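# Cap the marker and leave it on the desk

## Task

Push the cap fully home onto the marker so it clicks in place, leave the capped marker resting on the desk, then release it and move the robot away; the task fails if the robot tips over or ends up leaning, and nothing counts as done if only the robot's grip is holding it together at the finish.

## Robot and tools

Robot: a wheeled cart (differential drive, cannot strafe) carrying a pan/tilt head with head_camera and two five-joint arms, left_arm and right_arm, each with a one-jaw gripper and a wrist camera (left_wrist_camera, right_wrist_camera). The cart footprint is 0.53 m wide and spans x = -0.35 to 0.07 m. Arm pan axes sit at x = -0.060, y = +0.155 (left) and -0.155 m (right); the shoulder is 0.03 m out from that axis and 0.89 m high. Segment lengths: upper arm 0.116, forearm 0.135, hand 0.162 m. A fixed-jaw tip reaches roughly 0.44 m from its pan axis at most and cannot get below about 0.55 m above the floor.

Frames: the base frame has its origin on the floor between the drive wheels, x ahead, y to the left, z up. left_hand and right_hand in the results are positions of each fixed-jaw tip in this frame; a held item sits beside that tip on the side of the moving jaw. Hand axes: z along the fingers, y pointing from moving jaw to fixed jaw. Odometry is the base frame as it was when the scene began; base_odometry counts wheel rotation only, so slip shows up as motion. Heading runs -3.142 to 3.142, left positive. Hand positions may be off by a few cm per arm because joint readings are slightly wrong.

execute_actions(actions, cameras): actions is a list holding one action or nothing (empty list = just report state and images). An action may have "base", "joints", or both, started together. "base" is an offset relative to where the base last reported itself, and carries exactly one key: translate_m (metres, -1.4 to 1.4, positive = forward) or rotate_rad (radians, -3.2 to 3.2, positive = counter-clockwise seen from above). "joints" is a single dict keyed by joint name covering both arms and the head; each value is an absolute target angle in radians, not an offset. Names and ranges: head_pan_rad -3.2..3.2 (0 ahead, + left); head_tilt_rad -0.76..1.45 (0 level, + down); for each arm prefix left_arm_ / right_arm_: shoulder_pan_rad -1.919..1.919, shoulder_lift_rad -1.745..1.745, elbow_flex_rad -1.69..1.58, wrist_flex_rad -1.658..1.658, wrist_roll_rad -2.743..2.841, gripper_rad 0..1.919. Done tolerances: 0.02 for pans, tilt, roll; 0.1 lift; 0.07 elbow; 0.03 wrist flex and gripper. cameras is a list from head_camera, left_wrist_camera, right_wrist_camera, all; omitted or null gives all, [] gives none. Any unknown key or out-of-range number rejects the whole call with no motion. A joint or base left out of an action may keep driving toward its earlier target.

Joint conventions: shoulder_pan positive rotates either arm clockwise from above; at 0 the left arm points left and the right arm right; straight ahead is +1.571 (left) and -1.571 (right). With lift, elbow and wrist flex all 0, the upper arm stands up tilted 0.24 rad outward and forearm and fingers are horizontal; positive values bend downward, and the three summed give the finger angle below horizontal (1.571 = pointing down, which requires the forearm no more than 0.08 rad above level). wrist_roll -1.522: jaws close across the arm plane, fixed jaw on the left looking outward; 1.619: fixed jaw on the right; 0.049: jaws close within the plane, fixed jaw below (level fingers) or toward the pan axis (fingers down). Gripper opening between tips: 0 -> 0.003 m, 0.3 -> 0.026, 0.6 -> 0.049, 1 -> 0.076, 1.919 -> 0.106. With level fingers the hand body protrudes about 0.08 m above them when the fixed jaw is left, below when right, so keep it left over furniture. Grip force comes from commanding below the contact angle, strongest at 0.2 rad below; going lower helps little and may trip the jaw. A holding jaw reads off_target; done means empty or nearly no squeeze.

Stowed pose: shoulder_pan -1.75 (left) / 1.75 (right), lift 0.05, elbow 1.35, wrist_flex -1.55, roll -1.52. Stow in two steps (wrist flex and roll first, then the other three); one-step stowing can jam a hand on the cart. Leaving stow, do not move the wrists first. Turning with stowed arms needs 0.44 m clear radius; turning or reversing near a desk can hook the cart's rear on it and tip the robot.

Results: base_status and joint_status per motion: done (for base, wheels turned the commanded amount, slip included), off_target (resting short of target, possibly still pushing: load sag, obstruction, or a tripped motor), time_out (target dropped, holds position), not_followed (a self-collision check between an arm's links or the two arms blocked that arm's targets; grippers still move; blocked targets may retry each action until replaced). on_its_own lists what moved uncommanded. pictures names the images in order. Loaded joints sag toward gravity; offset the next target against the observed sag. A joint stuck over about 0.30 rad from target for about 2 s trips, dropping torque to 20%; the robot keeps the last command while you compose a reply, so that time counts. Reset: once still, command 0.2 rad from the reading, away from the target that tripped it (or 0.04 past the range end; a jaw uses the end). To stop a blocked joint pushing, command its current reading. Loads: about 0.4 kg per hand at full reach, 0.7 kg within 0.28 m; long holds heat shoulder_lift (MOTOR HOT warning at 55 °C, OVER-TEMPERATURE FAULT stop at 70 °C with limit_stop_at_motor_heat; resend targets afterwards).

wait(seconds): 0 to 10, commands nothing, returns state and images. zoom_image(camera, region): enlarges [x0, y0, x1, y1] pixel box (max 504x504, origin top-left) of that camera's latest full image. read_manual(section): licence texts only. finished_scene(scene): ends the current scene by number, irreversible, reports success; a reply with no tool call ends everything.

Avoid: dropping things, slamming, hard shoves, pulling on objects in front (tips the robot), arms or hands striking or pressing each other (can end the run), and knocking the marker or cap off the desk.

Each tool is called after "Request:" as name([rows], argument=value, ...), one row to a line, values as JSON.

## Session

Request:
execute_actions([
  {"joints":{"head_tilt_rad":0.45}},
])

Scene clock: 1.07 s.
base_odometry: x=+0.000 y=+0.000 heading=+0.000 (m, m, rad; odometry frame)
base_status: not commanded
joint_positions: head_pan_rad=-0.026 head_tilt_rad=+0.443 left_arm_shoulder_pan_rad=-1.731 left_arm_shoulder_lift_rad=+0.095 left_arm_elbow_flex_rad=+1.355 left_arm_wrist_flex_rad=-1.493 left_arm_wrist_roll_rad=-1.531 left_arm_gripper_rad=+1.920 right_arm_shoulder_pan_rad=+1.725 right_arm_shoulder_lift_rad=+0.049 right_arm_elbow_flex_rad=+1.281 right_arm_wrist_flex_rad=-1.600 right_arm_wrist_roll_rad=-1.545 right_arm_gripper_rad=+1.920
joint_status: all done
left_hand: x=-0.3063 y=+0.1074 z=+0.8768 quat_wxyz=(-0.061, -0.690, -0.052, +0.720) (m; base frame)
right_hand: x=-0.3139 y=-0.1232 z=+0.9181 quat_wxyz=(-0.052, +0.603, -0.054, -0.794) (m; base frame)
pictures: head_camera, left_wrist_camera, right_wrist_camera
Images, in order (width x height): head_camera 644x476, left_wrist_camera 644x476, right_wrist_camera 644x476.

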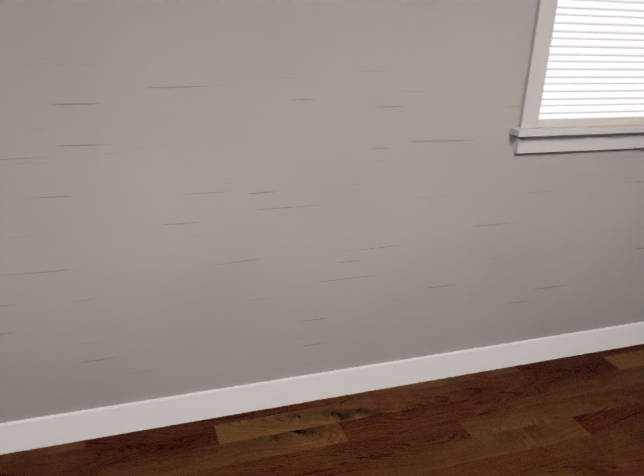

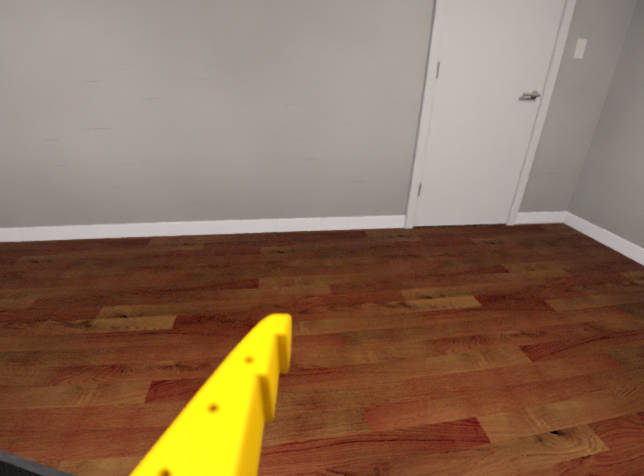

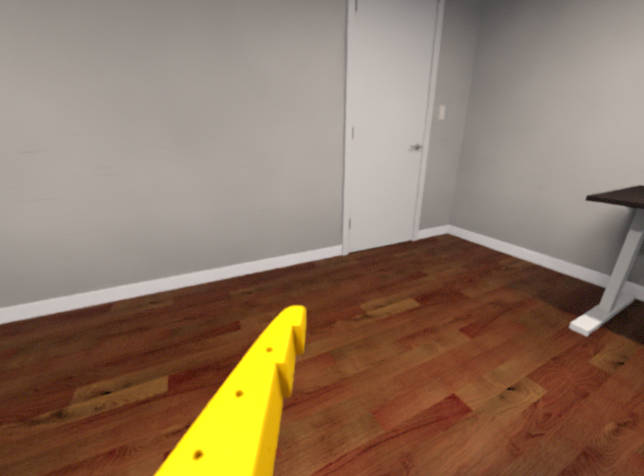

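Request:
execute_actions([
  {"base":{"rotate_rad":2.0},"joints":{"head_pan_rad":0,"head_tilt_rad":0.4,"left_arm_shoulder_pan_rad":1.4,"left_arm_shoulder_lift_rad":-0.3,"left_arm_elbow_flex_rad":0.3,"right_arm_shoulder_pan_rad":-1.4,"right_arm_shoulder_lift_rad":-0.3,"right_arm_elbow_flex_rad":0.3}},
], cameras=["head_camera"])

Scene clock: 7.70 s.
base_odometry: x=-0.001 y=+0.000 heading=+1.999 (m, m, rad; odometry frame)
base_status: done
joint_positions: head_pan_rad=-0.010 head_tilt_rad=+0.413 left_arm_shoulder_pan_rad=+1.388 left_arm_shoulder_lift_rad=-0.273 left_arm_elbow_flex_rad=+0.337 left_arm_wrist_flex_rad=-1.493 left_arm_wrist_roll_rad=-1.531 left_arm_gripper_rad=+1.920 right_arm_shoulder_pan_rad=-1.390 right_arm_shoulder_lift_rad=-0.264 right_arm_elbow_flex_rad=+0.335 right_arm_wrist_flex_rad=-1.600 right_arm_wrist_roll_rad=-1.545 right_arm_gripper_rad=+1.920
joint_status: all done
left_hand: x=+0.1202 y=+0.1962 z=+1.1655 quat_wxyz=(+0.993, -0.006, +0.070, +0.095) (m; base frame)
right_hand: x=+0.1083 y=-0.1779 z=+1.1660 quat_wxyz=(+0.997, +0.002, +0.021, -0.079) (m; base frame)
pictures: head_camera
Images, in order (width x height): head_camera 644x476.

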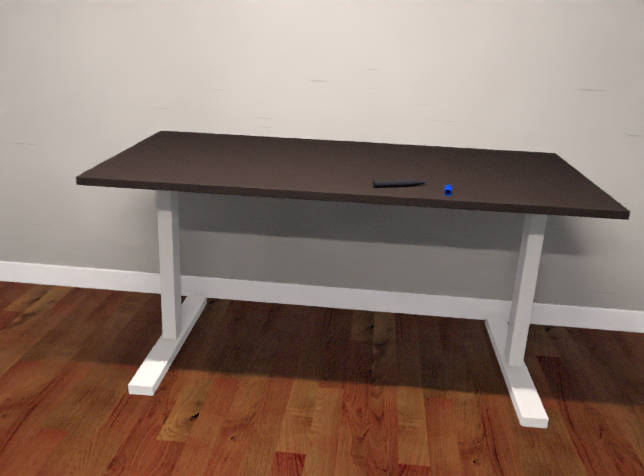

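Request:
execute_actions([
  {"base":{"rotate_rad":-0.16},"joints":{"left_arm_wrist_flex_rad":1.3,"right_arm_wrist_flex_rad":1.3,"left_arm_gripper_rad":0.7,"right_arm_gripper_rad":0.7}},
], cameras=[])

Request:
execute_actions([
  {"base":{"translate_m":1.0},"joints":{"head_tilt_rad":0.85}},
], cameras=["head_camera"])

Scene clock: 17.00 s.
base_odometry: x=-0.001 y=-0.001 heading=+1.839 (m, m, rad; odometry frame)
base_status: done
joint_positions: head_pan_rad=-0.010 head_tilt_rad=+0.413 left_arm_shoulder_pan_rad=+1.389 left_arm_shoulder_lift_rad=-0.273 left_arm_elbow_flex_rad=+0.337 left_arm_wrist_flex_rad=+1.291 left_arm_wrist_roll_rad=-1.531 left_arm_gripper_rad=+0.710 right_arm_shoulder_pan_rad=-1.390 right_arm_shoulder_lift_rad=-0.266 right_arm_elbow_flex_rad=+0.335 right_arm_wrist_flex_rad=+1.293 right_arm_wrist_roll_rad=-1.545 right_arm_gripper_rad=+0.708
joint_status: all done
left_hand: x=+0.1316 y=+0.1980 z=+0.8497 quat_wxyz=(+0.107, -0.086, +0.990, +0.010) (m; base frame)
right_hand: x=+0.1342 y=-0.1826 z=+0.8488 quat_wxyz=(+0.104, +0.101, +0.989, -0.008) (m; base frame)
pictures: none
No camera images: the call's "cameras" was empty. Leave "cameras" out to get every camera's image.

Scene clock: 22.83 s.
base_odometry: x=-0.268 y=+0.963 heading=+1.839 (m, m, rad; odometry frame)
base_status: done
joint_positions: head_pan_rad=-0.010 head_tilt_rad=+0.845 left_arm_shoulder_pan_rad=+1.389 left_arm_shoulder_lift_rad=-0.273 left_arm_elbow_flex_rad=+0.337 left_arm_wrist_flex_rad=+1.291 left_arm_wrist_roll_rad=-1.531 left_arm_gripper_rad=+0.710 right_arm_shoulder_pan_rad=-1.390 right_arm_shoulder_lift_rad=-0.266 right_arm_elbow_flex_rad=+0.335 right_arm_wrist_flex_rad=+1.293 right_arm_wrist_roll_rad=-1.545 right_arm_gripper_rad=+0.708
joint_status: all done
left_hand: x=+0.1316 y=+0.1980 z=+0.8497 quat_wxyz=(+0.107, -0.086, +0.990, +0.010) (m; base frame)
right_hand: x=+0.1342 y=-0.1826 z=+0.8488 quat_wxyz=(+0.104, +0.101, +0.989, -0.008) (m; base frame)
pictures: head_camera
Images, in order (width x height): head_camera 644x476.

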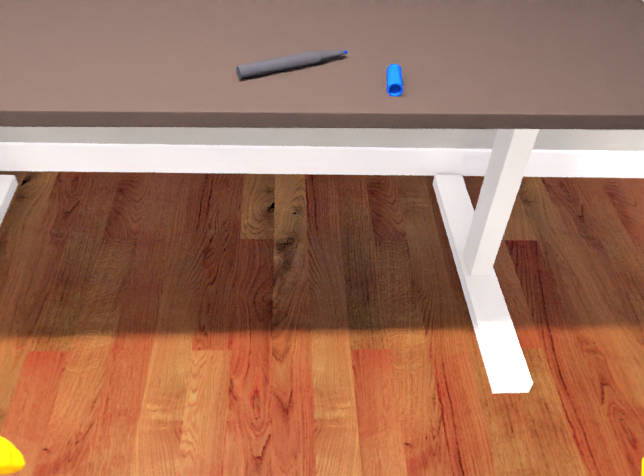

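Request:
execute_actions([
  {"base":{"translate_m":0.45},"joints":{"head_tilt_rad":1.07,"left_arm_wrist_roll_rad":0.5}},
], cameras=["head_camera"])

Scene clock: 29.37 s.
base_odometry: x=-0.387 y=+1.397 heading=+1.839 (m, m, rad; odometry frame)
base_status: done
joint_positions: head_pan_rad=-0.010 head_tilt_rad=+1.065 left_arm_shoulder_pan_rad=+1.389 left_arm_shoulder_lift_rad=-0.273 left_arm_elbow_flex_rad=+0.337 left_arm_wrist_flex_rad=+1.291 left_arm_wrist_roll_rad=+0.493 left_arm_gripper_rad=+0.710 right_arm_shoulder_pan_rad=-1.390 right_arm_shoulder_lift_rad=-0.266 right_arm_elbow_flex_rad=+0.335 right_arm_wrist_flex_rad=+1.293 right_arm_wrist_roll_rad=-1.545 right_arm_gripper_rad=+0.708
joint_status: all done
left_hand: x=+0.1271 y=+0.1855 z=+0.8482 quat_wxyz=(+0.066, -0.885, +0.453, -0.086) (m; base frame)
right_hand: x=+0.1342 y=-0.1826 z=+0.8488 quat_wxyz=(+0.104, +0.101, +0.989, -0.008) (m; base frame)
pictures: head_camera
Images, in order (width x height): head_camera 644x476.

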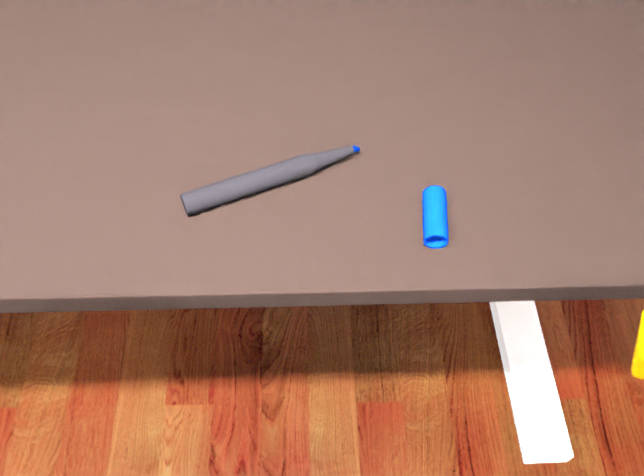

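Request:
execute_actions([
  {"base":{"translate_m":0.09},"joints":{"left_arm_shoulder_pan_rad":1.885,"left_arm_shoulder_lift_rad":0.70,"left_arm_elbow_flex_rad":-0.42,"left_arm_wrist_flex_rad":1.1,"left_arm_wrist_roll_rad":0.70,"right_arm_shoulder_pan_rad":-1.775,"right_arm_shoulder_lift_rad":0.70,"right_arm_elbow_flex_rad":-0.42,"right_arm_wrist_flex_rad":1.1,"right_arm_wrist_roll_rad":1.43}},
])

Scene clock: 40.67 s.
base_odometry: x=-0.411 y=+1.484 heading=+1.839 (m, m, rad; odometry frame)
base_status: done
joint_positions: head_pan_rad=-0.010 head_tilt_rad=+1.065 left_arm_shoulder_pan_rad=+1.873 left_arm_shoulder_lift_rad=+0.715 left_arm_elbow_flex_rad=-0.383 left_arm_wrist_flex_rad=+1.113 left_arm_wrist_roll_rad=+0.692 left_arm_gripper_rad=+0.710 right_arm_shoulder_pan_rad=-1.766 right_arm_shoulder_lift_rad=+0.721 right_arm_elbow_flex_rad=-0.386 right_arm_wrist_flex_rad=+1.109 right_arm_wrist_roll_rad=+1.420 right_arm_gripper_rad=+0.708
joint_status: all done
left_hand: x=+0.1949 y=+0.0703 z=+0.7616 quat_wxyz=(+0.019, -0.815, +0.576, -0.060) (m; base frame)
right_hand: x=+0.2103 y=-0.1097 z=+0.7613 quat_wxyz=(+0.012, -0.998, +0.002, -0.062) (m; base frame)
pictures: head_camera, left_wrist_camera, right_wrist_camera
Images, in order (width x height): head_camera 644x476, left_wrist_camera 644x476, right_wrist_camera 644x476.

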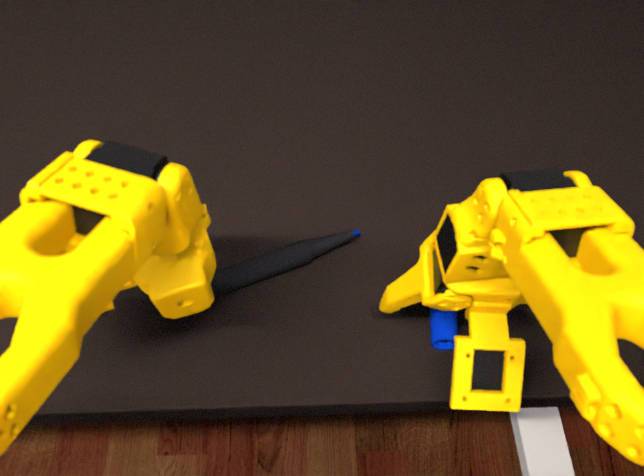

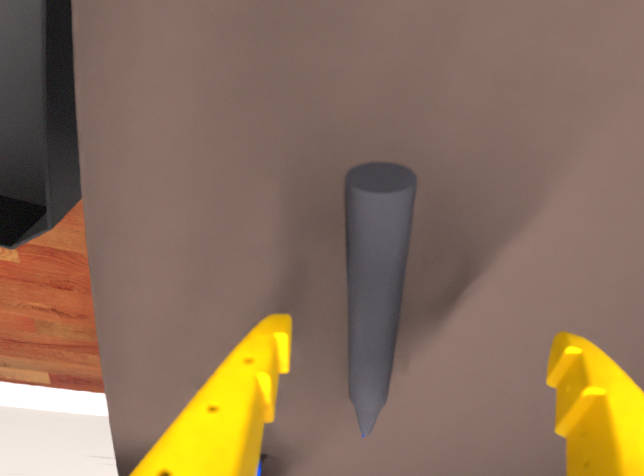

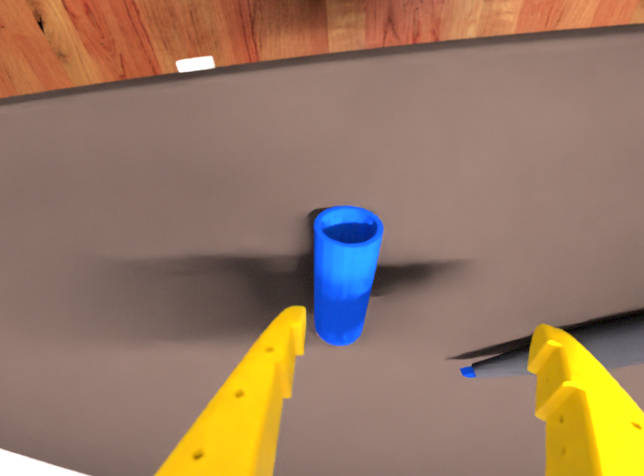

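Request:
execute_actions([
  {"joints":{"left_arm_shoulder_lift_rad":0.81,"left_arm_wrist_flex_rad":0.99,"right_arm_shoulder_pan_rad":-1.72,"right_arm_shoulder_lift_rad":0.94,"right_arm_elbow_flex_rad":-0.685,"right_arm_wrist_flex_rad":1.075,"right_arm_wrist_roll_rad":1.45,"right_arm_gripper_rad":0.55}},
], cameras=["left_wrist_camera","right_wrist_camera"])

Scene clock: 46.07 s.
base_odometry: x=-0.411 y=+1.484 heading=+1.839 (m, m, rad; odometry frame)
base_status: not commanded
joint_positions: head_pan_rad=-0.010 head_tilt_rad=+1.065 left_arm_shoulder_pan_rad=+1.873 left_arm_shoulder_lift_rad=+0.825 left_arm_elbow_flex_rad=-0.384 left_arm_wrist_flex_rad=+1.004 left_arm_wrist_roll_rad=+0.692 left_arm_gripper_rad=+0.710 right_arm_shoulder_pan_rad=-1.729 right_arm_shoulder_lift_rad=+0.960 right_arm_elbow_flex_rad=-0.651 right_arm_wrist_flex_rad=+1.084 right_arm_wrist_roll_rad=+1.442 right_arm_gripper_rad=+0.558
joint_status: all done
left_hand: x=+0.1966 y=+0.0698 z=+0.7369 quat_wxyz=(+0.019, -0.815, +0.576, -0.060) (m; base frame)
right_hand: x=+0.2336 y=-0.1162 z=+0.7414 quat_wxyz=(+0.015, -0.996, +0.010, -0.088) (m; base frame)
pictures: left_wrist_camera, right_wrist_camera
Images, in order (width x height): left_wrist_camera 644x476, right_wrist_camera 644x476.

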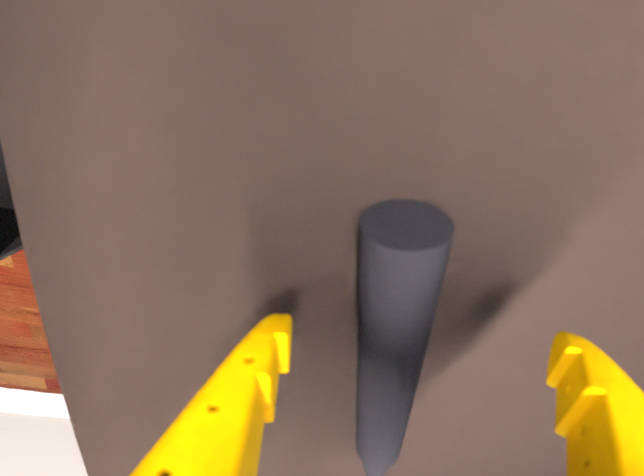

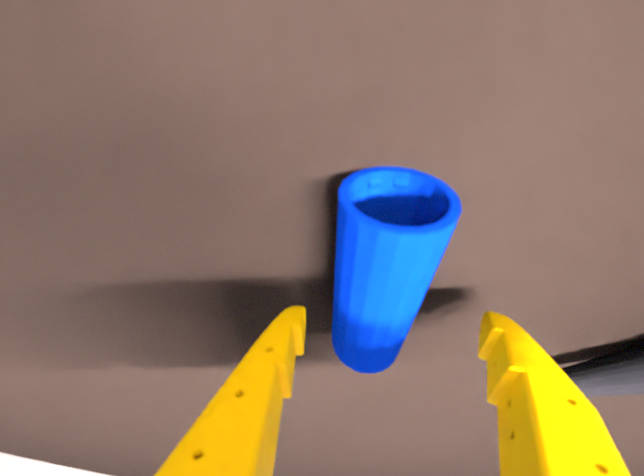

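Request:
execute_actions([
  {"joints":{"left_arm_shoulder_lift_rad":0.87,"left_arm_wrist_flex_rad":0.88,"right_arm_shoulder_lift_rad":0.975,"right_arm_wrist_flex_rad":1.05,"right_arm_wrist_roll_rad":1.38}},
], cameras=["left_wrist_camera","right_wrist_camera"])

Scene clock: 49.67 s.
base_odometry: x=-0.411 y=+1.484 heading=+1.839 (m, m, rad; odometry frame)
base_status: not commanded
joint_positions: head_pan_rad=-0.010 head_tilt_rad=+1.065 left_arm_shoulder_pan_rad=+1.873 left_arm_shoulder_lift_rad=+0.885 left_arm_elbow_flex_rad=-0.386 left_arm_wrist_flex_rad=+0.894 left_arm_wrist_roll_rad=+0.692 left_arm_gripper_rad=+0.710 right_arm_shoulder_pan_rad=-1.729 right_arm_shoulder_lift_rad=+0.992 right_arm_elbow_flex_rad=-0.655 right_arm_wrist_flex_rad=+1.058 right_arm_wrist_roll_rad=+1.388 right_arm_gripper_rad=+0.558
joint_status: all done
left_hand: x=+0.2044 y=+0.0674 z=+0.7245 quat_wxyz=(+0.027, -0.814, +0.574, -0.085) (m; base frame)
right_hand: x=+0.2329 y=-0.1163 z=+0.7340 quat_wxyz=(+0.017, -0.996, +0.036, -0.086) (m; base frame)
pictures: left_wrist_camera, right_wrist_camera
Images, in order (width x height): left_wrist_camera 644x476, right_wrist_camera 644x476.

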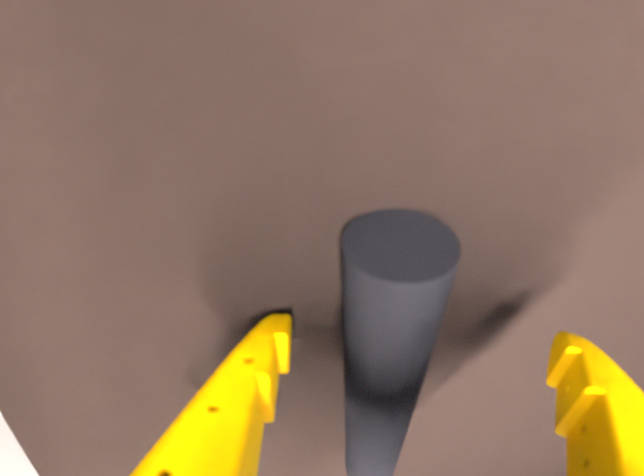

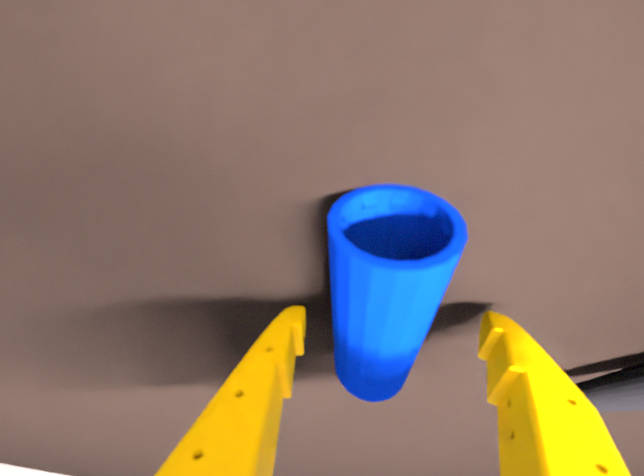

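Request:
execute_actions([
  {"joints":{"left_arm_gripper_rad":0.06,"right_arm_gripper_rad":0.06}},
], cameras=["left_wrist_camera","right_wrist_camera"])

Scene clock: 54.93 s.
base_odometry: x=-0.411 y=+1.484 heading=+1.839 (m, m, rad; odometry frame)
base_status: not commanded
joint_positions: head_pan_rad=-0.010 head_tilt_rad=+1.065 left_arm_shoulder_pan_rad=+1.874 left_arm_shoulder_lift_rad=+0.885 left_arm_elbow_flex_rad=-0.387 left_arm_wrist_flex_rad=+0.892 left_arm_wrist_roll_rad=+0.692 left_arm_gripper_rad=+0.207 right_arm_shoulder_pan_rad=-1.729 right_arm_shoulder_lift_rad=+0.992 right_arm_elbow_flex_rad=-0.659 right_arm_wrist_flex_rad=+1.058 right_arm_wrist_roll_rad=+1.388 right_arm_gripper_rad=+0.214
joint_status: left_arm_gripper_rad off_target (ended at +0.207, target +0.060); right_arm_gripper_rad off_target (ended at +0.214, target +0.060)
left_hand: x=+0.2048 y=+0.0668 z=+0.7247 quat_wxyz=(+0.028, -0.813, +0.575, -0.086) (m; base frame)
right_hand: x=+0.2338 y=-0.1161 z=+0.7347 quat_wxyz=(+0.017, -0.995, +0.036, -0.088) (m; base frame)
pictures: left_wrist_camera, right_wrist_camera
Images, in order (width x height): left_wrist_camera 644x476, right_wrist_camera 644x476.

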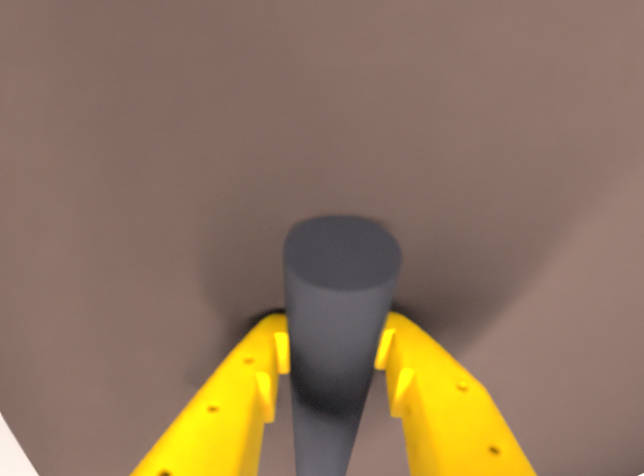

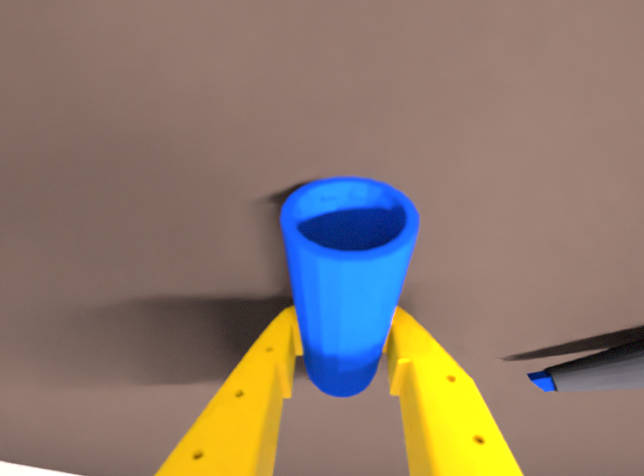

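Request:
execute_actions([
  {"joints":{"left_arm_shoulder_pan_rad":1.68,"left_arm_elbow_flex_rad":-0.78,"left_arm_wrist_flex_rad":1.1,"left_arm_wrist_roll_rad":0.15,"right_arm_shoulder_pan_rad":-1.70,"right_arm_shoulder_lift_rad":0.80,"right_arm_wrist_flex_rad":0.9,"right_arm_wrist_roll_rad":-0.25}},
], cameras=["head_camera"])

Request:
execute_actions([
  {"joints":{"left_arm_shoulder_lift_rad":1.06,"left_arm_wrist_flex_rad":0.98,"right_arm_shoulder_pan_rad":-1.84,"right_arm_shoulder_lift_rad":0.92,"right_arm_elbow_flex_rad":-0.575,"right_arm_wrist_flex_rad":0.78}},
])

Scene clock: 62.27 s.
base_odometry: x=-0.411 y=+1.484 heading=+1.839 (m, m, rad; odometry frame)
base_status: not commanded
joint_positions: head_pan_rad=-0.010 head_tilt_rad=+1.065 left_arm_shoulder_pan_rad=+1.692 left_arm_shoulder_lift_rad=+0.891 left_arm_elbow_flex_rad=-0.737 left_arm_wrist_flex_rad=+1.091 left_arm_wrist_roll_rad=+0.158 left_arm_gripper_rad=+0.207 right_arm_shoulder_pan_rad=-1.711 right_arm_shoulder_lift_rad=+0.868 right_arm_elbow_flex_rad=-0.659 right_arm_wrist_flex_rad=+0.911 right_arm_wrist_roll_rad=-0.241 right_arm_gripper_rad=+0.214
joint_status: all done
left_hand: x=+0.2511 y=+0.1160 z=+0.7728 quat_wxyz=(+0.101, -0.694, +0.702, -0.127) (m; base frame)
right_hand: x=+0.2671 y=-0.1071 z=+0.7748 quat_wxyz=(+0.188, -0.636, +0.739, -0.121) (m; base frame)
pictures: head_camera
Images, in order (width x height): head_camera 644x476.

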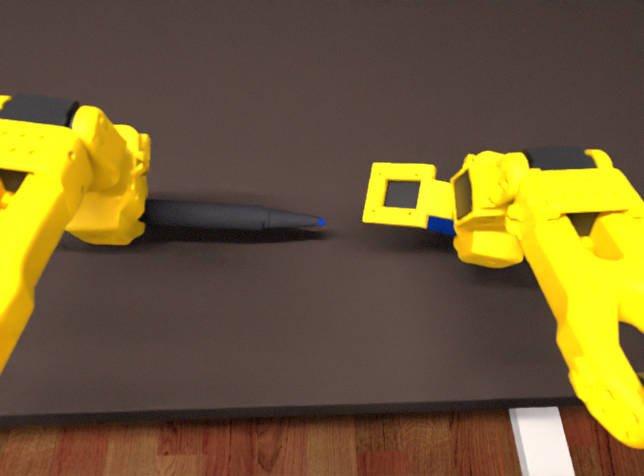

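Scene clock: 63.07 s.
base_odometry: x=-0.411 y=+1.484 heading=+1.839 (m, m, rad; odometry frame)
base_status: not commanded
joint_positions: head_pan_rad=-0.010 head_tilt_rad=+1.065 left_arm_shoulder_pan_rad=+1.692 left_arm_shoulder_lift_rad=+1.077 left_arm_elbow_flex_rad=-0.742 left_arm_wrist_flex_rad=+0.993 left_arm_wrist_roll_rad=+0.158 left_arm_gripper_rad=+0.207 right_arm_shoulder_pan_rad=-1.830 right_arm_shoulder_lift_rad=+0.945 right_arm_elbow_flex_rad=-0.567 right_arm_wrist_flex_rad=+0.791 right_arm_wrist_roll_rad=-0.241 right_arm_gripper_rad=+0.214
joint_status: all done
left_hand: x=+0.2404 y=+0.1173 z=+0.7255 quat_wxyz=(+0.075, -0.698, +0.706, -0.095) (m; base frame)
right_hand: x=+0.2499 y=-0.0708 z=+0.7417 quat_wxyz=(+0.174, -0.682, +0.703, -0.098) (m; base frame)
pictures: head_camera, left_wrist_camera, right_wrist_camera
Images, in order (width x height): head_camera 644x476, left_wrist_camera 644x476, right_wrist_camera 644x476.

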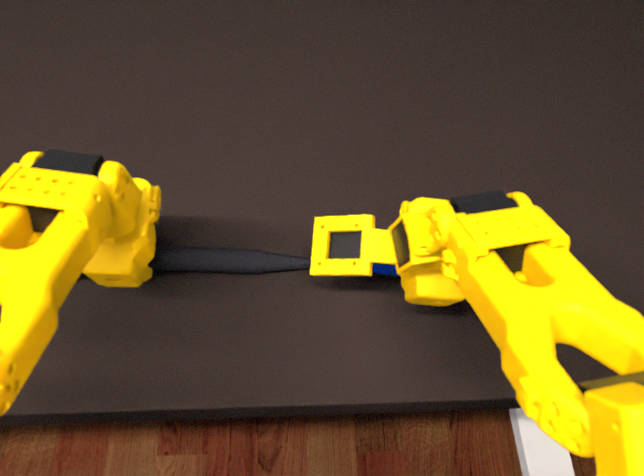

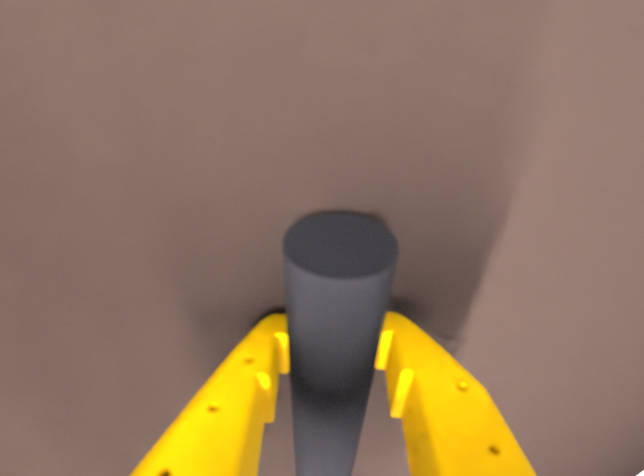

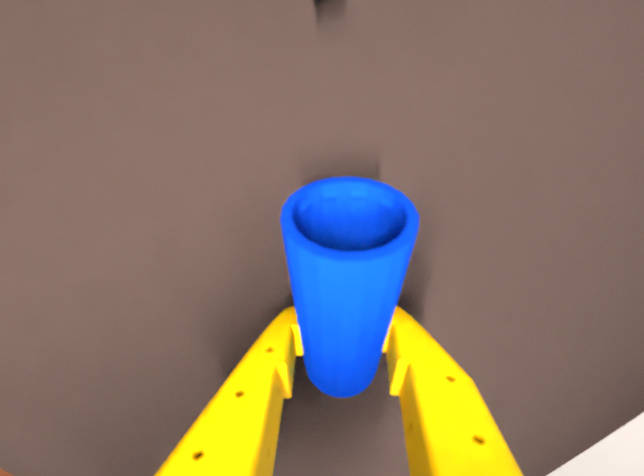

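Regrip both to settle flat.

Request:
execute_actions([
  {"joints":{"left_arm_gripper_rad":0.28,"right_arm_gripper_rad":0.28,"right_arm_shoulder_lift_rad":0.945}},
], cameras=[])

Request:
execute_actions([
  {"joints":{"left_arm_gripper_rad":0.05,"right_arm_gripper_rad":0.05}},
], cameras=[])

Request:
execute_actions([
  {"joints":{"left_arm_shoulder_pan_rad":1.76,"left_arm_wrist_roll_rad":0.225,"left_arm_wrist_flex_rad":0.96}},
])

Scene clock: 67.47 s.
base_odometry: x=-0.411 y=+1.484 heading=+1.839 (m, m, rad; odometry frame)
base_status: not commanded
joint_positions: head_pan_rad=-0.010 head_tilt_rad=+1.065 left_arm_shoulder_pan_rad=+1.692 left_arm_shoulder_lift_rad=+1.078 left_arm_elbow_flex_rad=-0.742 left_arm_wrist_flex_rad=+0.993 left_arm_wrist_roll_rad=+0.158 left_arm_gripper_rad=+0.270 right_arm_shoulder_pan_rad=-1.830 right_arm_shoulder_lift_rad=+0.966 right_arm_elbow_flex_rad=-0.567 right_arm_wrist_flex_rad=+0.791 right_arm_wrist_roll_rad=-0.241 right_arm_gripper_rad=+0.271
joint_status: all done
left_hand: x=+0.2402 y=+0.1173 z=+0.7251 quat_wxyz=(+0.075, -0.698, +0.706, -0.094) (m; base frame)
right_hand: x=+0.2467 y=-0.0716 z=+0.7355 quat_wxyz=(+0.165, -0.684, +0.705, -0.092) (m; base frame)
pictures: none
No camera images: the call's "cameras" was empty. Leave "cameras" out to get every camera's image.

Scene clock: 68.10 s.
base_odometry: x=-0.411 y=+1.484 heading=+1.839 (m, m, rad; odometry frame)
base_status: not commanded
joint_positions: head_pan_rad=-0.010 head_tilt_rad=+1.065 left_arm_shoulder_pan_rad=+1.692 left_arm_shoulder_lift_rad=+1.078 left_arm_elbow_flex_rad=-0.742 left_arm_wrist_flex_rad=+0.993 left_arm_wrist_roll_rad=+0.158 left_arm_gripper_rad=+0.205 right_arm_shoulder_pan_rad=-1.830 right_arm_shoulder_lift_rad=+0.966 right_arm_elbow_flex_rad=-0.567 right_arm_wrist_flex_rad=+0.790 right_arm_wrist_roll_rad=-0.241 right_arm_gripper_rad=+0.216
joint_status: left_arm_gripper_rad off_target (ended at +0.205, target +0.050); right_arm_gripper_rad off_target (ended at +0.216, target +0.050)
left_hand: x=+0.2402 y=+0.1173 z=+0.7251 quat_wxyz=(+0.075, -0.698, +0.706, -0.094) (m; base frame)
right_hand: x=+0.2469 y=-0.0716 z=+0.7356 quat_wxyz=(+0.166, -0.684, +0.705, -0.093) (m; base frame)
pictures: none
No camera images: the call's "cameras" was empty. Leave "cameras" out to get every camera's image.

Scene clock: 68.80 s.
base_odometry: x=-0.411 y=+1.484 heading=+1.839 (m, m, rad; odometry frame)
base_status: not commanded
joint_positions: head_pan_rad=-0.010 head_tilt_rad=+1.065 left_arm_shoulder_pan_rad=+1.748 left_arm_shoulder_lift_rad=+1.080 left_arm_elbow_flex_rad=-0.742 left_arm_wrist_flex_rad=+0.975 left_arm_wrist_roll_rad=+0.216 left_arm_gripper_rad=+0.205 right_arm_shoulder_pan_rad=-1.830 right_arm_shoulder_lift_rad=+0.966 right_arm_elbow_flex_rad=-0.567 right_arm_wrist_flex_rad=+0.790 right_arm_wrist_roll_rad=-0.241 right_arm_gripper_rad=+0.216
joint_status: all done
left_hand: x=+0.2402 y=+0.0994 z=+0.7253 quat_wxyz=(+0.074, -0.698, +0.705, -0.105) (m; base frame)
right_hand: x=+0.2469 y=-0.0716 z=+0.7356 quat_wxyz=(+0.166, -0.684, +0.705, -0.093) (m; base frame)
pictures: head_camera, left_wrist_camera, right_wrist_camera
Images, in order (width x height): head_camera 644x476, left_wrist_camera 644x476, right_wrist_camera 644x476.

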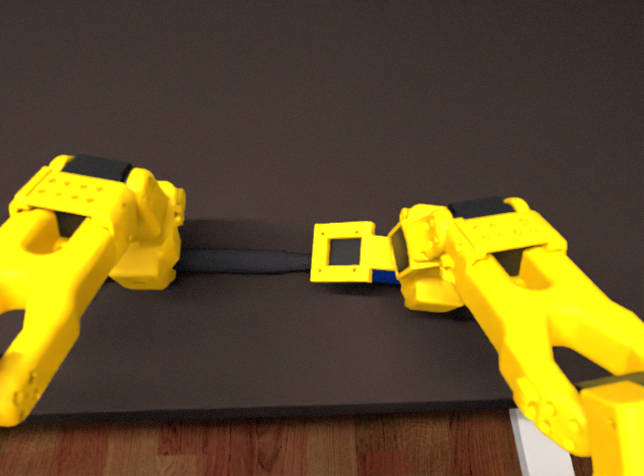

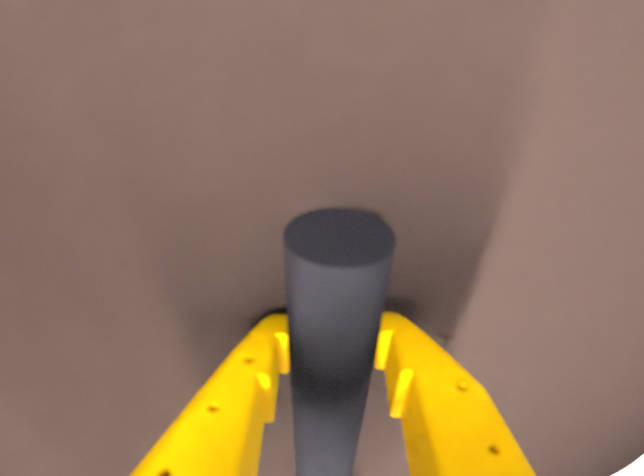

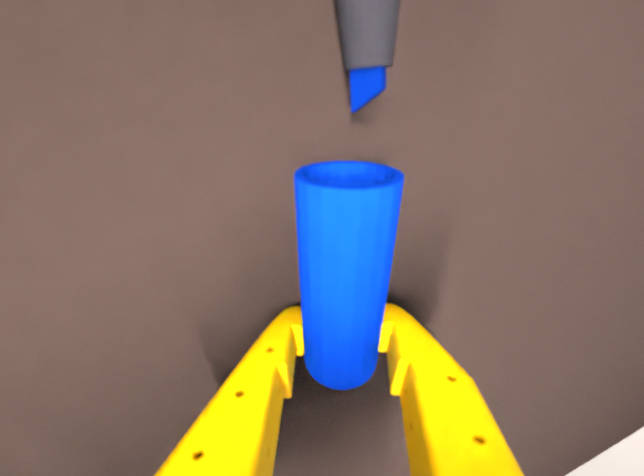

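Request:
execute_actions([
  {"joints":{"left_arm_shoulder_pan_rad":1.84,"left_arm_wrist_roll_rad":0.30,"left_arm_wrist_flex_rad":0.95}},
], cameras=["right_wrist_camera"])

Scene clock: 72.83 s.
base_odometry: x=-0.411 y=+1.484 heading=+1.839 (m, m, rad; odometry frame)
base_status: not commanded
joint_positions: head_pan_rad=-0.010 head_tilt_rad=+1.065 left_arm_shoulder_pan_rad=+1.827 left_arm_shoulder_lift_rad=+1.080 left_arm_elbow_flex_rad=-0.742 left_arm_wrist_flex_rad=+0.966 left_arm_wrist_roll_rad=+0.292 left_arm_gripper_rad=+0.205 right_arm_shoulder_pan_rad=-1.830 right_arm_shoulder_lift_rad=+0.966 right_arm_elbow_flex_rad=-0.567 right_arm_wrist_flex_rad=+0.790 right_arm_wrist_roll_rad=-0.241 right_arm_gripper_rad=+0.216
joint_status: all done
left_hand: x=+0.2363 y=+0.0751 z=+0.7257 quat_wxyz=(+0.068, -0.696, +0.705, -0.114) (m; base frame)
right_hand: x=+0.2469 y=-0.0716 z=+0.7356 quat_wxyz=(+0.166, -0.684, +0.705, -0.093) (m; base frame)
pictures: right_wrist_camera
Images, in order (width x height): right_wrist_camera 644x476.

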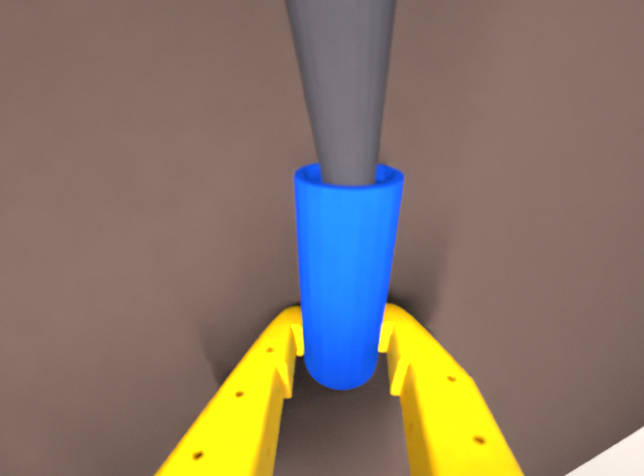

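Request:
execute_actions([
  {"joints":{"left_arm_shoulder_pan_rad":1.885,"left_arm_wrist_roll_rad":0.335,"left_arm_wrist_flex_rad":0.925,"right_arm_shoulder_pan_rad":-1.895,"right_arm_wrist_roll_rad":-0.27}},
], cameras=["right_wrist_camera"])

Scene clock: 77.40 s.
base_odometry: x=-0.411 y=+1.484 heading=+1.839 (m, m, rad; odometry frame)
base_status: not commanded
joint_positions: head_pan_rad=-0.010 head_tilt_rad=+1.065 left_arm_shoulder_pan_rad=+1.873 left_arm_shoulder_lift_rad=+1.084 left_arm_elbow_flex_rad=-0.742 left_arm_wrist_flex_rad=+0.944 left_arm_wrist_roll_rad=+0.325 left_arm_gripper_rad=+0.205 right_arm_shoulder_pan_rad=-1.878 right_arm_shoulder_lift_rad=+0.966 right_arm_elbow_flex_rad=-0.567 right_arm_wrist_flex_rad=+0.788 right_arm_wrist_roll_rad=-0.262 right_arm_gripper_rad=+0.216
joint_status: all done
left_hand: x=+0.2348 y=+0.0606 z=+0.7252 quat_wxyz=(+0.067, -0.691, +0.709, -0.124) (m; base frame)
right_hand: x=+0.2428 y=-0.0569 z=+0.7357 quat_wxyz=(+0.169, -0.693, +0.696, -0.087) (m; base frame)
pictures: right_wrist_camera
Images, in order (width x height): right_wrist_camera 644x476.

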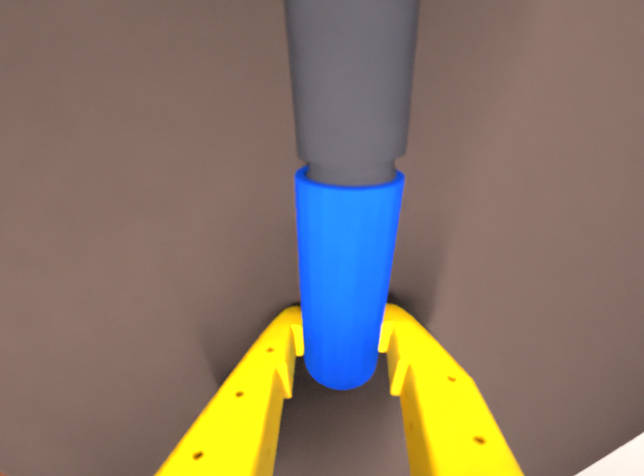

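Now reposition to push from the ends.

Request:
execute_actions([
  {"joints":{"left_arm_shoulder_pan_rad":1.873,"right_arm_shoulder_pan_rad":-1.878,"left_arm_gripper_rad":0.3,"right_arm_gripper_rad":0.3}},
], cameras=[])

Request:
execute_actions([
  {"joints":{"left_arm_shoulder_pan_rad":1.74,"right_arm_shoulder_pan_rad":-1.76,"left_arm_wrist_flex_rad":1.0,"right_arm_wrist_flex_rad":0.84,"left_arm_shoulder_lift_rad":1.015,"right_arm_shoulder_lift_rad":0.89,"left_arm_wrist_roll_rad":0.24,"right_arm_wrist_roll_rad":-0.17}},
], cameras=["left_wrist_camera","right_wrist_camera"])

Scene clock: 83.57 s.
base_odometry: x=-0.411 y=+1.484 heading=+1.839 (m, m, rad; odometry frame)
base_status: not commanded
joint_positions: head_pan_rad=-0.010 head_tilt_rad=+1.065 left_arm_shoulder_pan_rad=+1.873 left_arm_shoulder_lift_rad=+1.084 left_arm_elbow_flex_rad=-0.742 left_arm_wrist_flex_rad=+0.940 left_arm_wrist_roll_rad=+0.327 left_arm_gripper_rad=+0.290 right_arm_shoulder_pan_rad=-1.878 right_arm_shoulder_lift_rad=+0.966 right_arm_elbow_flex_rad=-0.567 right_arm_wrist_flex_rad=+0.788 right_arm_wrist_roll_rad=-0.262 right_arm_gripper_rad=+0.291
joint_status: all done
left_hand: x=+0.2354 y=+0.0603 z=+0.7254 quat_wxyz=(+0.068, -0.691, +0.708, -0.126) (m; base frame)
right_hand: x=+0.2428 y=-0.0569 z=+0.7357 quat_wxyz=(+0.169, -0.693, +0.696, -0.087) (m; base frame)
pictures: none
No camera images: the call's "cameras" was empty. Leave "cameras" out to get every camera's image.

Scene clock: 84.33 s.
base_odometry: x=-0.411 y=+1.484 heading=+1.839 (m, m, rad; odometry frame)
base_status: not commanded
joint_positions: head_pan_rad=-0.010 head_tilt_rad=+1.065 left_arm_shoulder_pan_rad=+1.750 left_arm_shoulder_lift_rad=+1.072 left_arm_elbow_flex_rad=-0.742 left_arm_wrist_flex_rad=+0.990 left_arm_wrist_roll_rad=+0.249 left_arm_gripper_rad=+0.290 right_arm_shoulder_pan_rad=-1.771 right_arm_shoulder_lift_rad=+0.958 right_arm_elbow_flex_rad=-0.567 right_arm_wrist_flex_rad=+0.834 right_arm_wrist_roll_rad=-0.178 right_arm_gripper_rad=+0.292
joint_status: all done
left_hand: x=+0.2390 y=+0.0989 z=+0.7269 quat_wxyz=(+0.070, -0.709, +0.694, -0.103) (m; base frame)
right_hand: x=+0.2459 y=-0.0917 z=+0.7355 quat_wxyz=(+0.144, -0.687, +0.706, -0.093) (m; base frame)
pictures: left_wrist_camera, right_wrist_camera
Images, in order (width x height): left_wrist_camera 644x476, right_wrist_camera 644x476.

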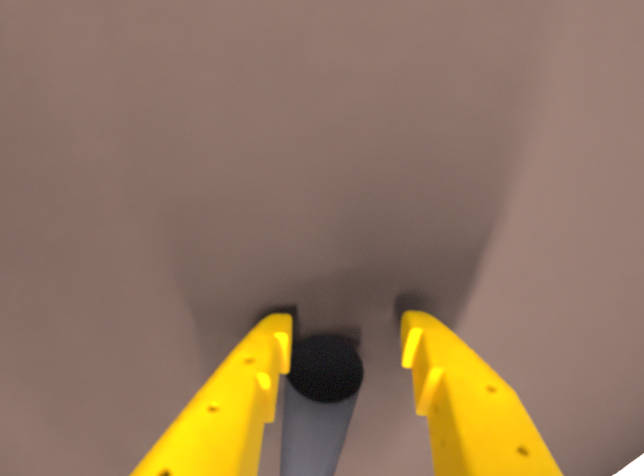

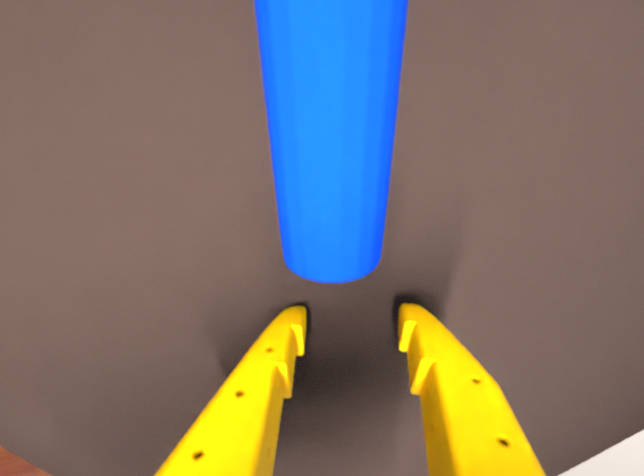

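Request:
execute_actions([
  {"joints":{"left_arm_gripper_rad":0.06,"right_arm_gripper_rad":0.06,"left_arm_wrist_flex_rad":0.935,"right_arm_wrist_flex_rad":0.785}},
], cameras=[])

Request:
execute_actions([
  {"joints":{"left_arm_shoulder_pan_rad":1.84,"right_arm_shoulder_pan_rad":-1.85}},
], cameras=["left_wrist_camera","right_wrist_camera"])

Scene clock: 88.83 s.
base_odometry: x=-0.411 y=+1.484 heading=+1.839 (m, m, rad; odometry frame)
base_status: not commanded
joint_positions: head_pan_rad=-0.010 head_tilt_rad=+1.065 left_arm_shoulder_pan_rad=+1.750 left_arm_shoulder_lift_rad=+1.072 left_arm_elbow_flex_rad=-0.742 left_arm_wrist_flex_rad=+0.950 left_arm_wrist_roll_rad=+0.249 left_arm_gripper_rad=+0.070 right_arm_shoulder_pan_rad=-1.771 right_arm_shoulder_lift_rad=+0.958 right_arm_elbow_flex_rad=-0.567 right_arm_wrist_flex_rad=+0.796 right_arm_wrist_roll_rad=-0.178 right_arm_gripper_rad=+0.069
joint_status: all done
left_hand: x=+0.2451 y=+0.0978 z=+0.7283 quat_wxyz=(+0.081, -0.707, +0.692, -0.120) (m; base frame)
right_hand: x=+0.2516 y=-0.0905 z=+0.7374 quat_wxyz=(+0.160, -0.685, +0.703, -0.103) (m; base frame)
pictures: none
No camera images: the call's "cameras" was empty. Leave "cameras" out to get every camera's image.

Scene clock: 89.43 s.
base_odometry: x=-0.411 y=+1.484 heading=+1.839 (m, m, rad; odometry frame)
base_status: not commanded
joint_positions: head_pan_rad=-0.010 head_tilt_rad=+1.065 left_arm_shoulder_pan_rad=+1.799 left_arm_shoulder_lift_rad=+1.072 left_arm_elbow_flex_rad=-0.742 left_arm_wrist_flex_rad=+0.950 left_arm_wrist_roll_rad=+0.247 left_arm_gripper_rad=+0.070 right_arm_shoulder_pan_rad=-1.817 right_arm_shoulder_lift_rad=+0.957 right_arm_elbow_flex_rad=-0.567 right_arm_wrist_flex_rad=+0.796 right_arm_wrist_roll_rad=-0.178 right_arm_gripper_rad=+0.068
joint_status: left_arm_shoulder_pan_rad off_target (ended at +1.798, target +1.840); right_arm_shoulder_pan_rad off_target (ended at -1.817, target -1.850)
left_hand: x=+0.2419 y=+0.0829 z=+0.7283 quat_wxyz=(+0.078, -0.689, +0.710, -0.121) (m; base frame)
right_hand: x=+0.2485 y=-0.0762 z=+0.7378 quat_wxyz=(+0.163, -0.701, +0.687, -0.100) (m; base frame)
pictures: left_wrist_camera, right_wrist_camera
Images, in order (width x height): left_wrist_camera 644x476, right_wrist_camera 644x476.

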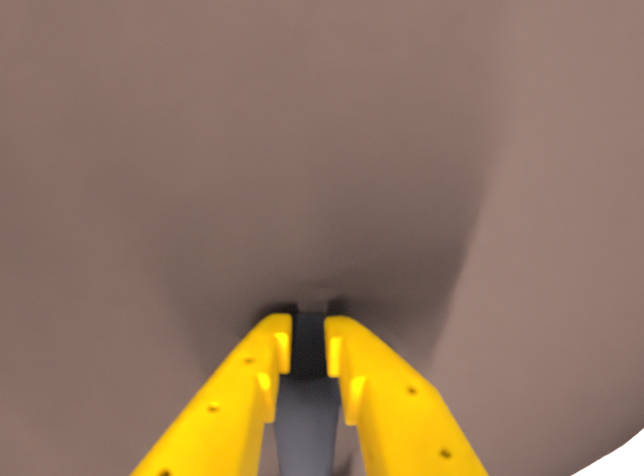

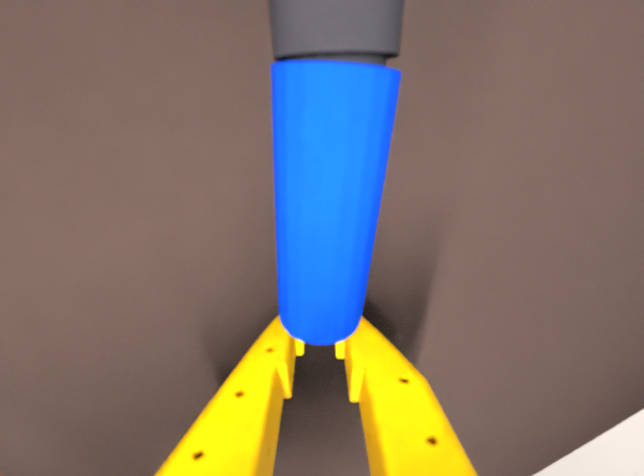

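Request:
execute_actions([
  {"joints":{"left_arm_shoulder_pan_rad":1.919,"right_arm_shoulder_pan_rad":-1.919}},
], cameras=["right_wrist_camera"])

Scene clock: 92.33 s.
base_odometry: x=-0.411 y=+1.484 heading=+1.839 (m, m, rad; odometry frame)
base_status: not commanded
joint_positions: head_pan_rad=-0.010 head_tilt_rad=+1.065 left_arm_shoulder_pan_rad=+1.817 left_arm_shoulder_lift_rad=+1.072 left_arm_elbow_flex_rad=-0.742 left_arm_wrist_flex_rad=+0.950 left_arm_wrist_roll_rad=+0.247 left_arm_gripper_rad=+0.070 right_arm_shoulder_pan_rad=-1.826 right_arm_shoulder_lift_rad=+0.957 right_arm_elbow_flex_rad=-0.567 right_arm_wrist_flex_rad=+0.796 right_arm_wrist_roll_rad=-0.178 right_arm_gripper_rad=+0.068
joint_status: left_arm_shoulder_pan_rad off_target (ended at +1.818, target +1.919); right_arm_shoulder_pan_rad off_target (ended at -1.826, target -1.919)
left_hand: x=+0.2406 y=+0.0773 z=+0.7283 quat_wxyz=(+0.077, -0.683, +0.716, -0.122) (m; base frame)
right_hand: x=+0.2478 y=-0.0734 z=+0.7378 quat_wxyz=(+0.164, -0.704, +0.684, -0.099) (m; base frame)
pictures: right_wrist_camera
Images, in order (width x height): right_wrist_camera 644x476.

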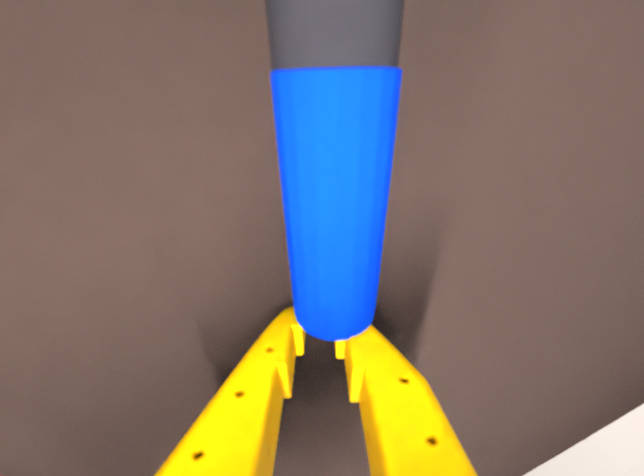

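Request:
execute_actions([
  {"joints":{"left_arm_shoulder_pan_rad":1.68,"right_arm_shoulder_pan_rad":-1.68}},
], cameras=[])

Request:
execute_actions([
  {"base":{"translate_m":-0.25},"joints":{"left_arm_shoulder_pan_rad":1.4,"right_arm_shoulder_pan_rad":-1.4,"left_arm_shoulder_lift_rad":-0.3,"left_arm_elbow_flex_rad":0.3,"right_arm_shoulder_lift_rad":-0.3,"right_arm_elbow_flex_rad":0.3,"head_tilt_rad":0.8}},
], cameras=["head_camera"])

Scene clock: 97.30 s.
base_odometry: x=-0.411 y=+1.484 heading=+1.839 (m, m, rad; odometry frame)
base_status: not commanded
joint_positions: head_pan_rad=-0.010 head_tilt_rad=+1.065 left_arm_shoulder_pan_rad=+1.692 left_arm_shoulder_lift_rad=+1.072 left_arm_elbow_flex_rad=-0.742 left_arm_wrist_flex_rad=+0.949 left_arm_wrist_roll_rad=+0.247 left_arm_gripper_rad=+0.070 right_arm_shoulder_pan_rad=-1.691 right_arm_shoulder_lift_rad=+0.957 right_arm_elbow_flex_rad=-0.567 right_arm_wrist_flex_rad=+0.796 right_arm_wrist_roll_rad=-0.178 right_arm_gripper_rad=+0.068
joint_status: all done
left_hand: x=+0.2482 y=+0.1156 z=+0.7284 quat_wxyz=(+0.085, -0.726, +0.672, -0.118) (m; base frame)
right_hand: x=+0.2560 y=-0.1155 z=+0.7378 quat_wxyz=(+0.157, -0.656, +0.730, -0.110) (m; base frame)
pictures: none
No camera images: the call's "cameras" was empty. Leave "cameras" out to get every camera's image.

Scene clock: 99.40 s.
base_odometry: x=-0.345 y=+1.243 heading=+1.839 (m, m, rad; odometry frame)
base_status: done
joint_positions: head_pan_rad=-0.010 head_tilt_rad=+0.814 left_arm_shoulder_pan_rad=+1.411 left_arm_shoulder_lift_rad=-0.267 left_arm_elbow_flex_rad=+0.303 left_arm_wrist_flex_rad=+0.949 left_arm_wrist_roll_rad=+0.247 left_arm_gripper_rad=+0.070 right_arm_shoulder_pan_rad=-1.410 right_arm_shoulder_lift_rad=-0.260 right_arm_elbow_flex_rad=+0.307 right_arm_wrist_flex_rad=+0.796 right_arm_wrist_roll_rad=-0.178 right_arm_gripper_rad=+0.068
joint_status: all done
left_hand: x=+0.1822 y=+0.1921 z=+0.8723 quat_wxyz=(+0.200, -0.787, +0.545, -0.208) (m; base frame)
right_hand: x=+0.2013 y=-0.1960 z=+0.8837 quat_wxyz=(+0.260, -0.521, +0.776, -0.243) (m; base frame)
pictures: head_camera
Images, in order (width x height): head_camera 644x476.

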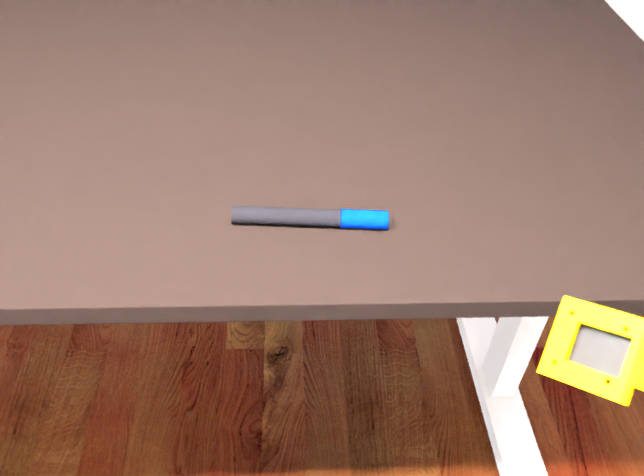

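Request:
finished_scene(scene=2)

The scene is finished: the task was done.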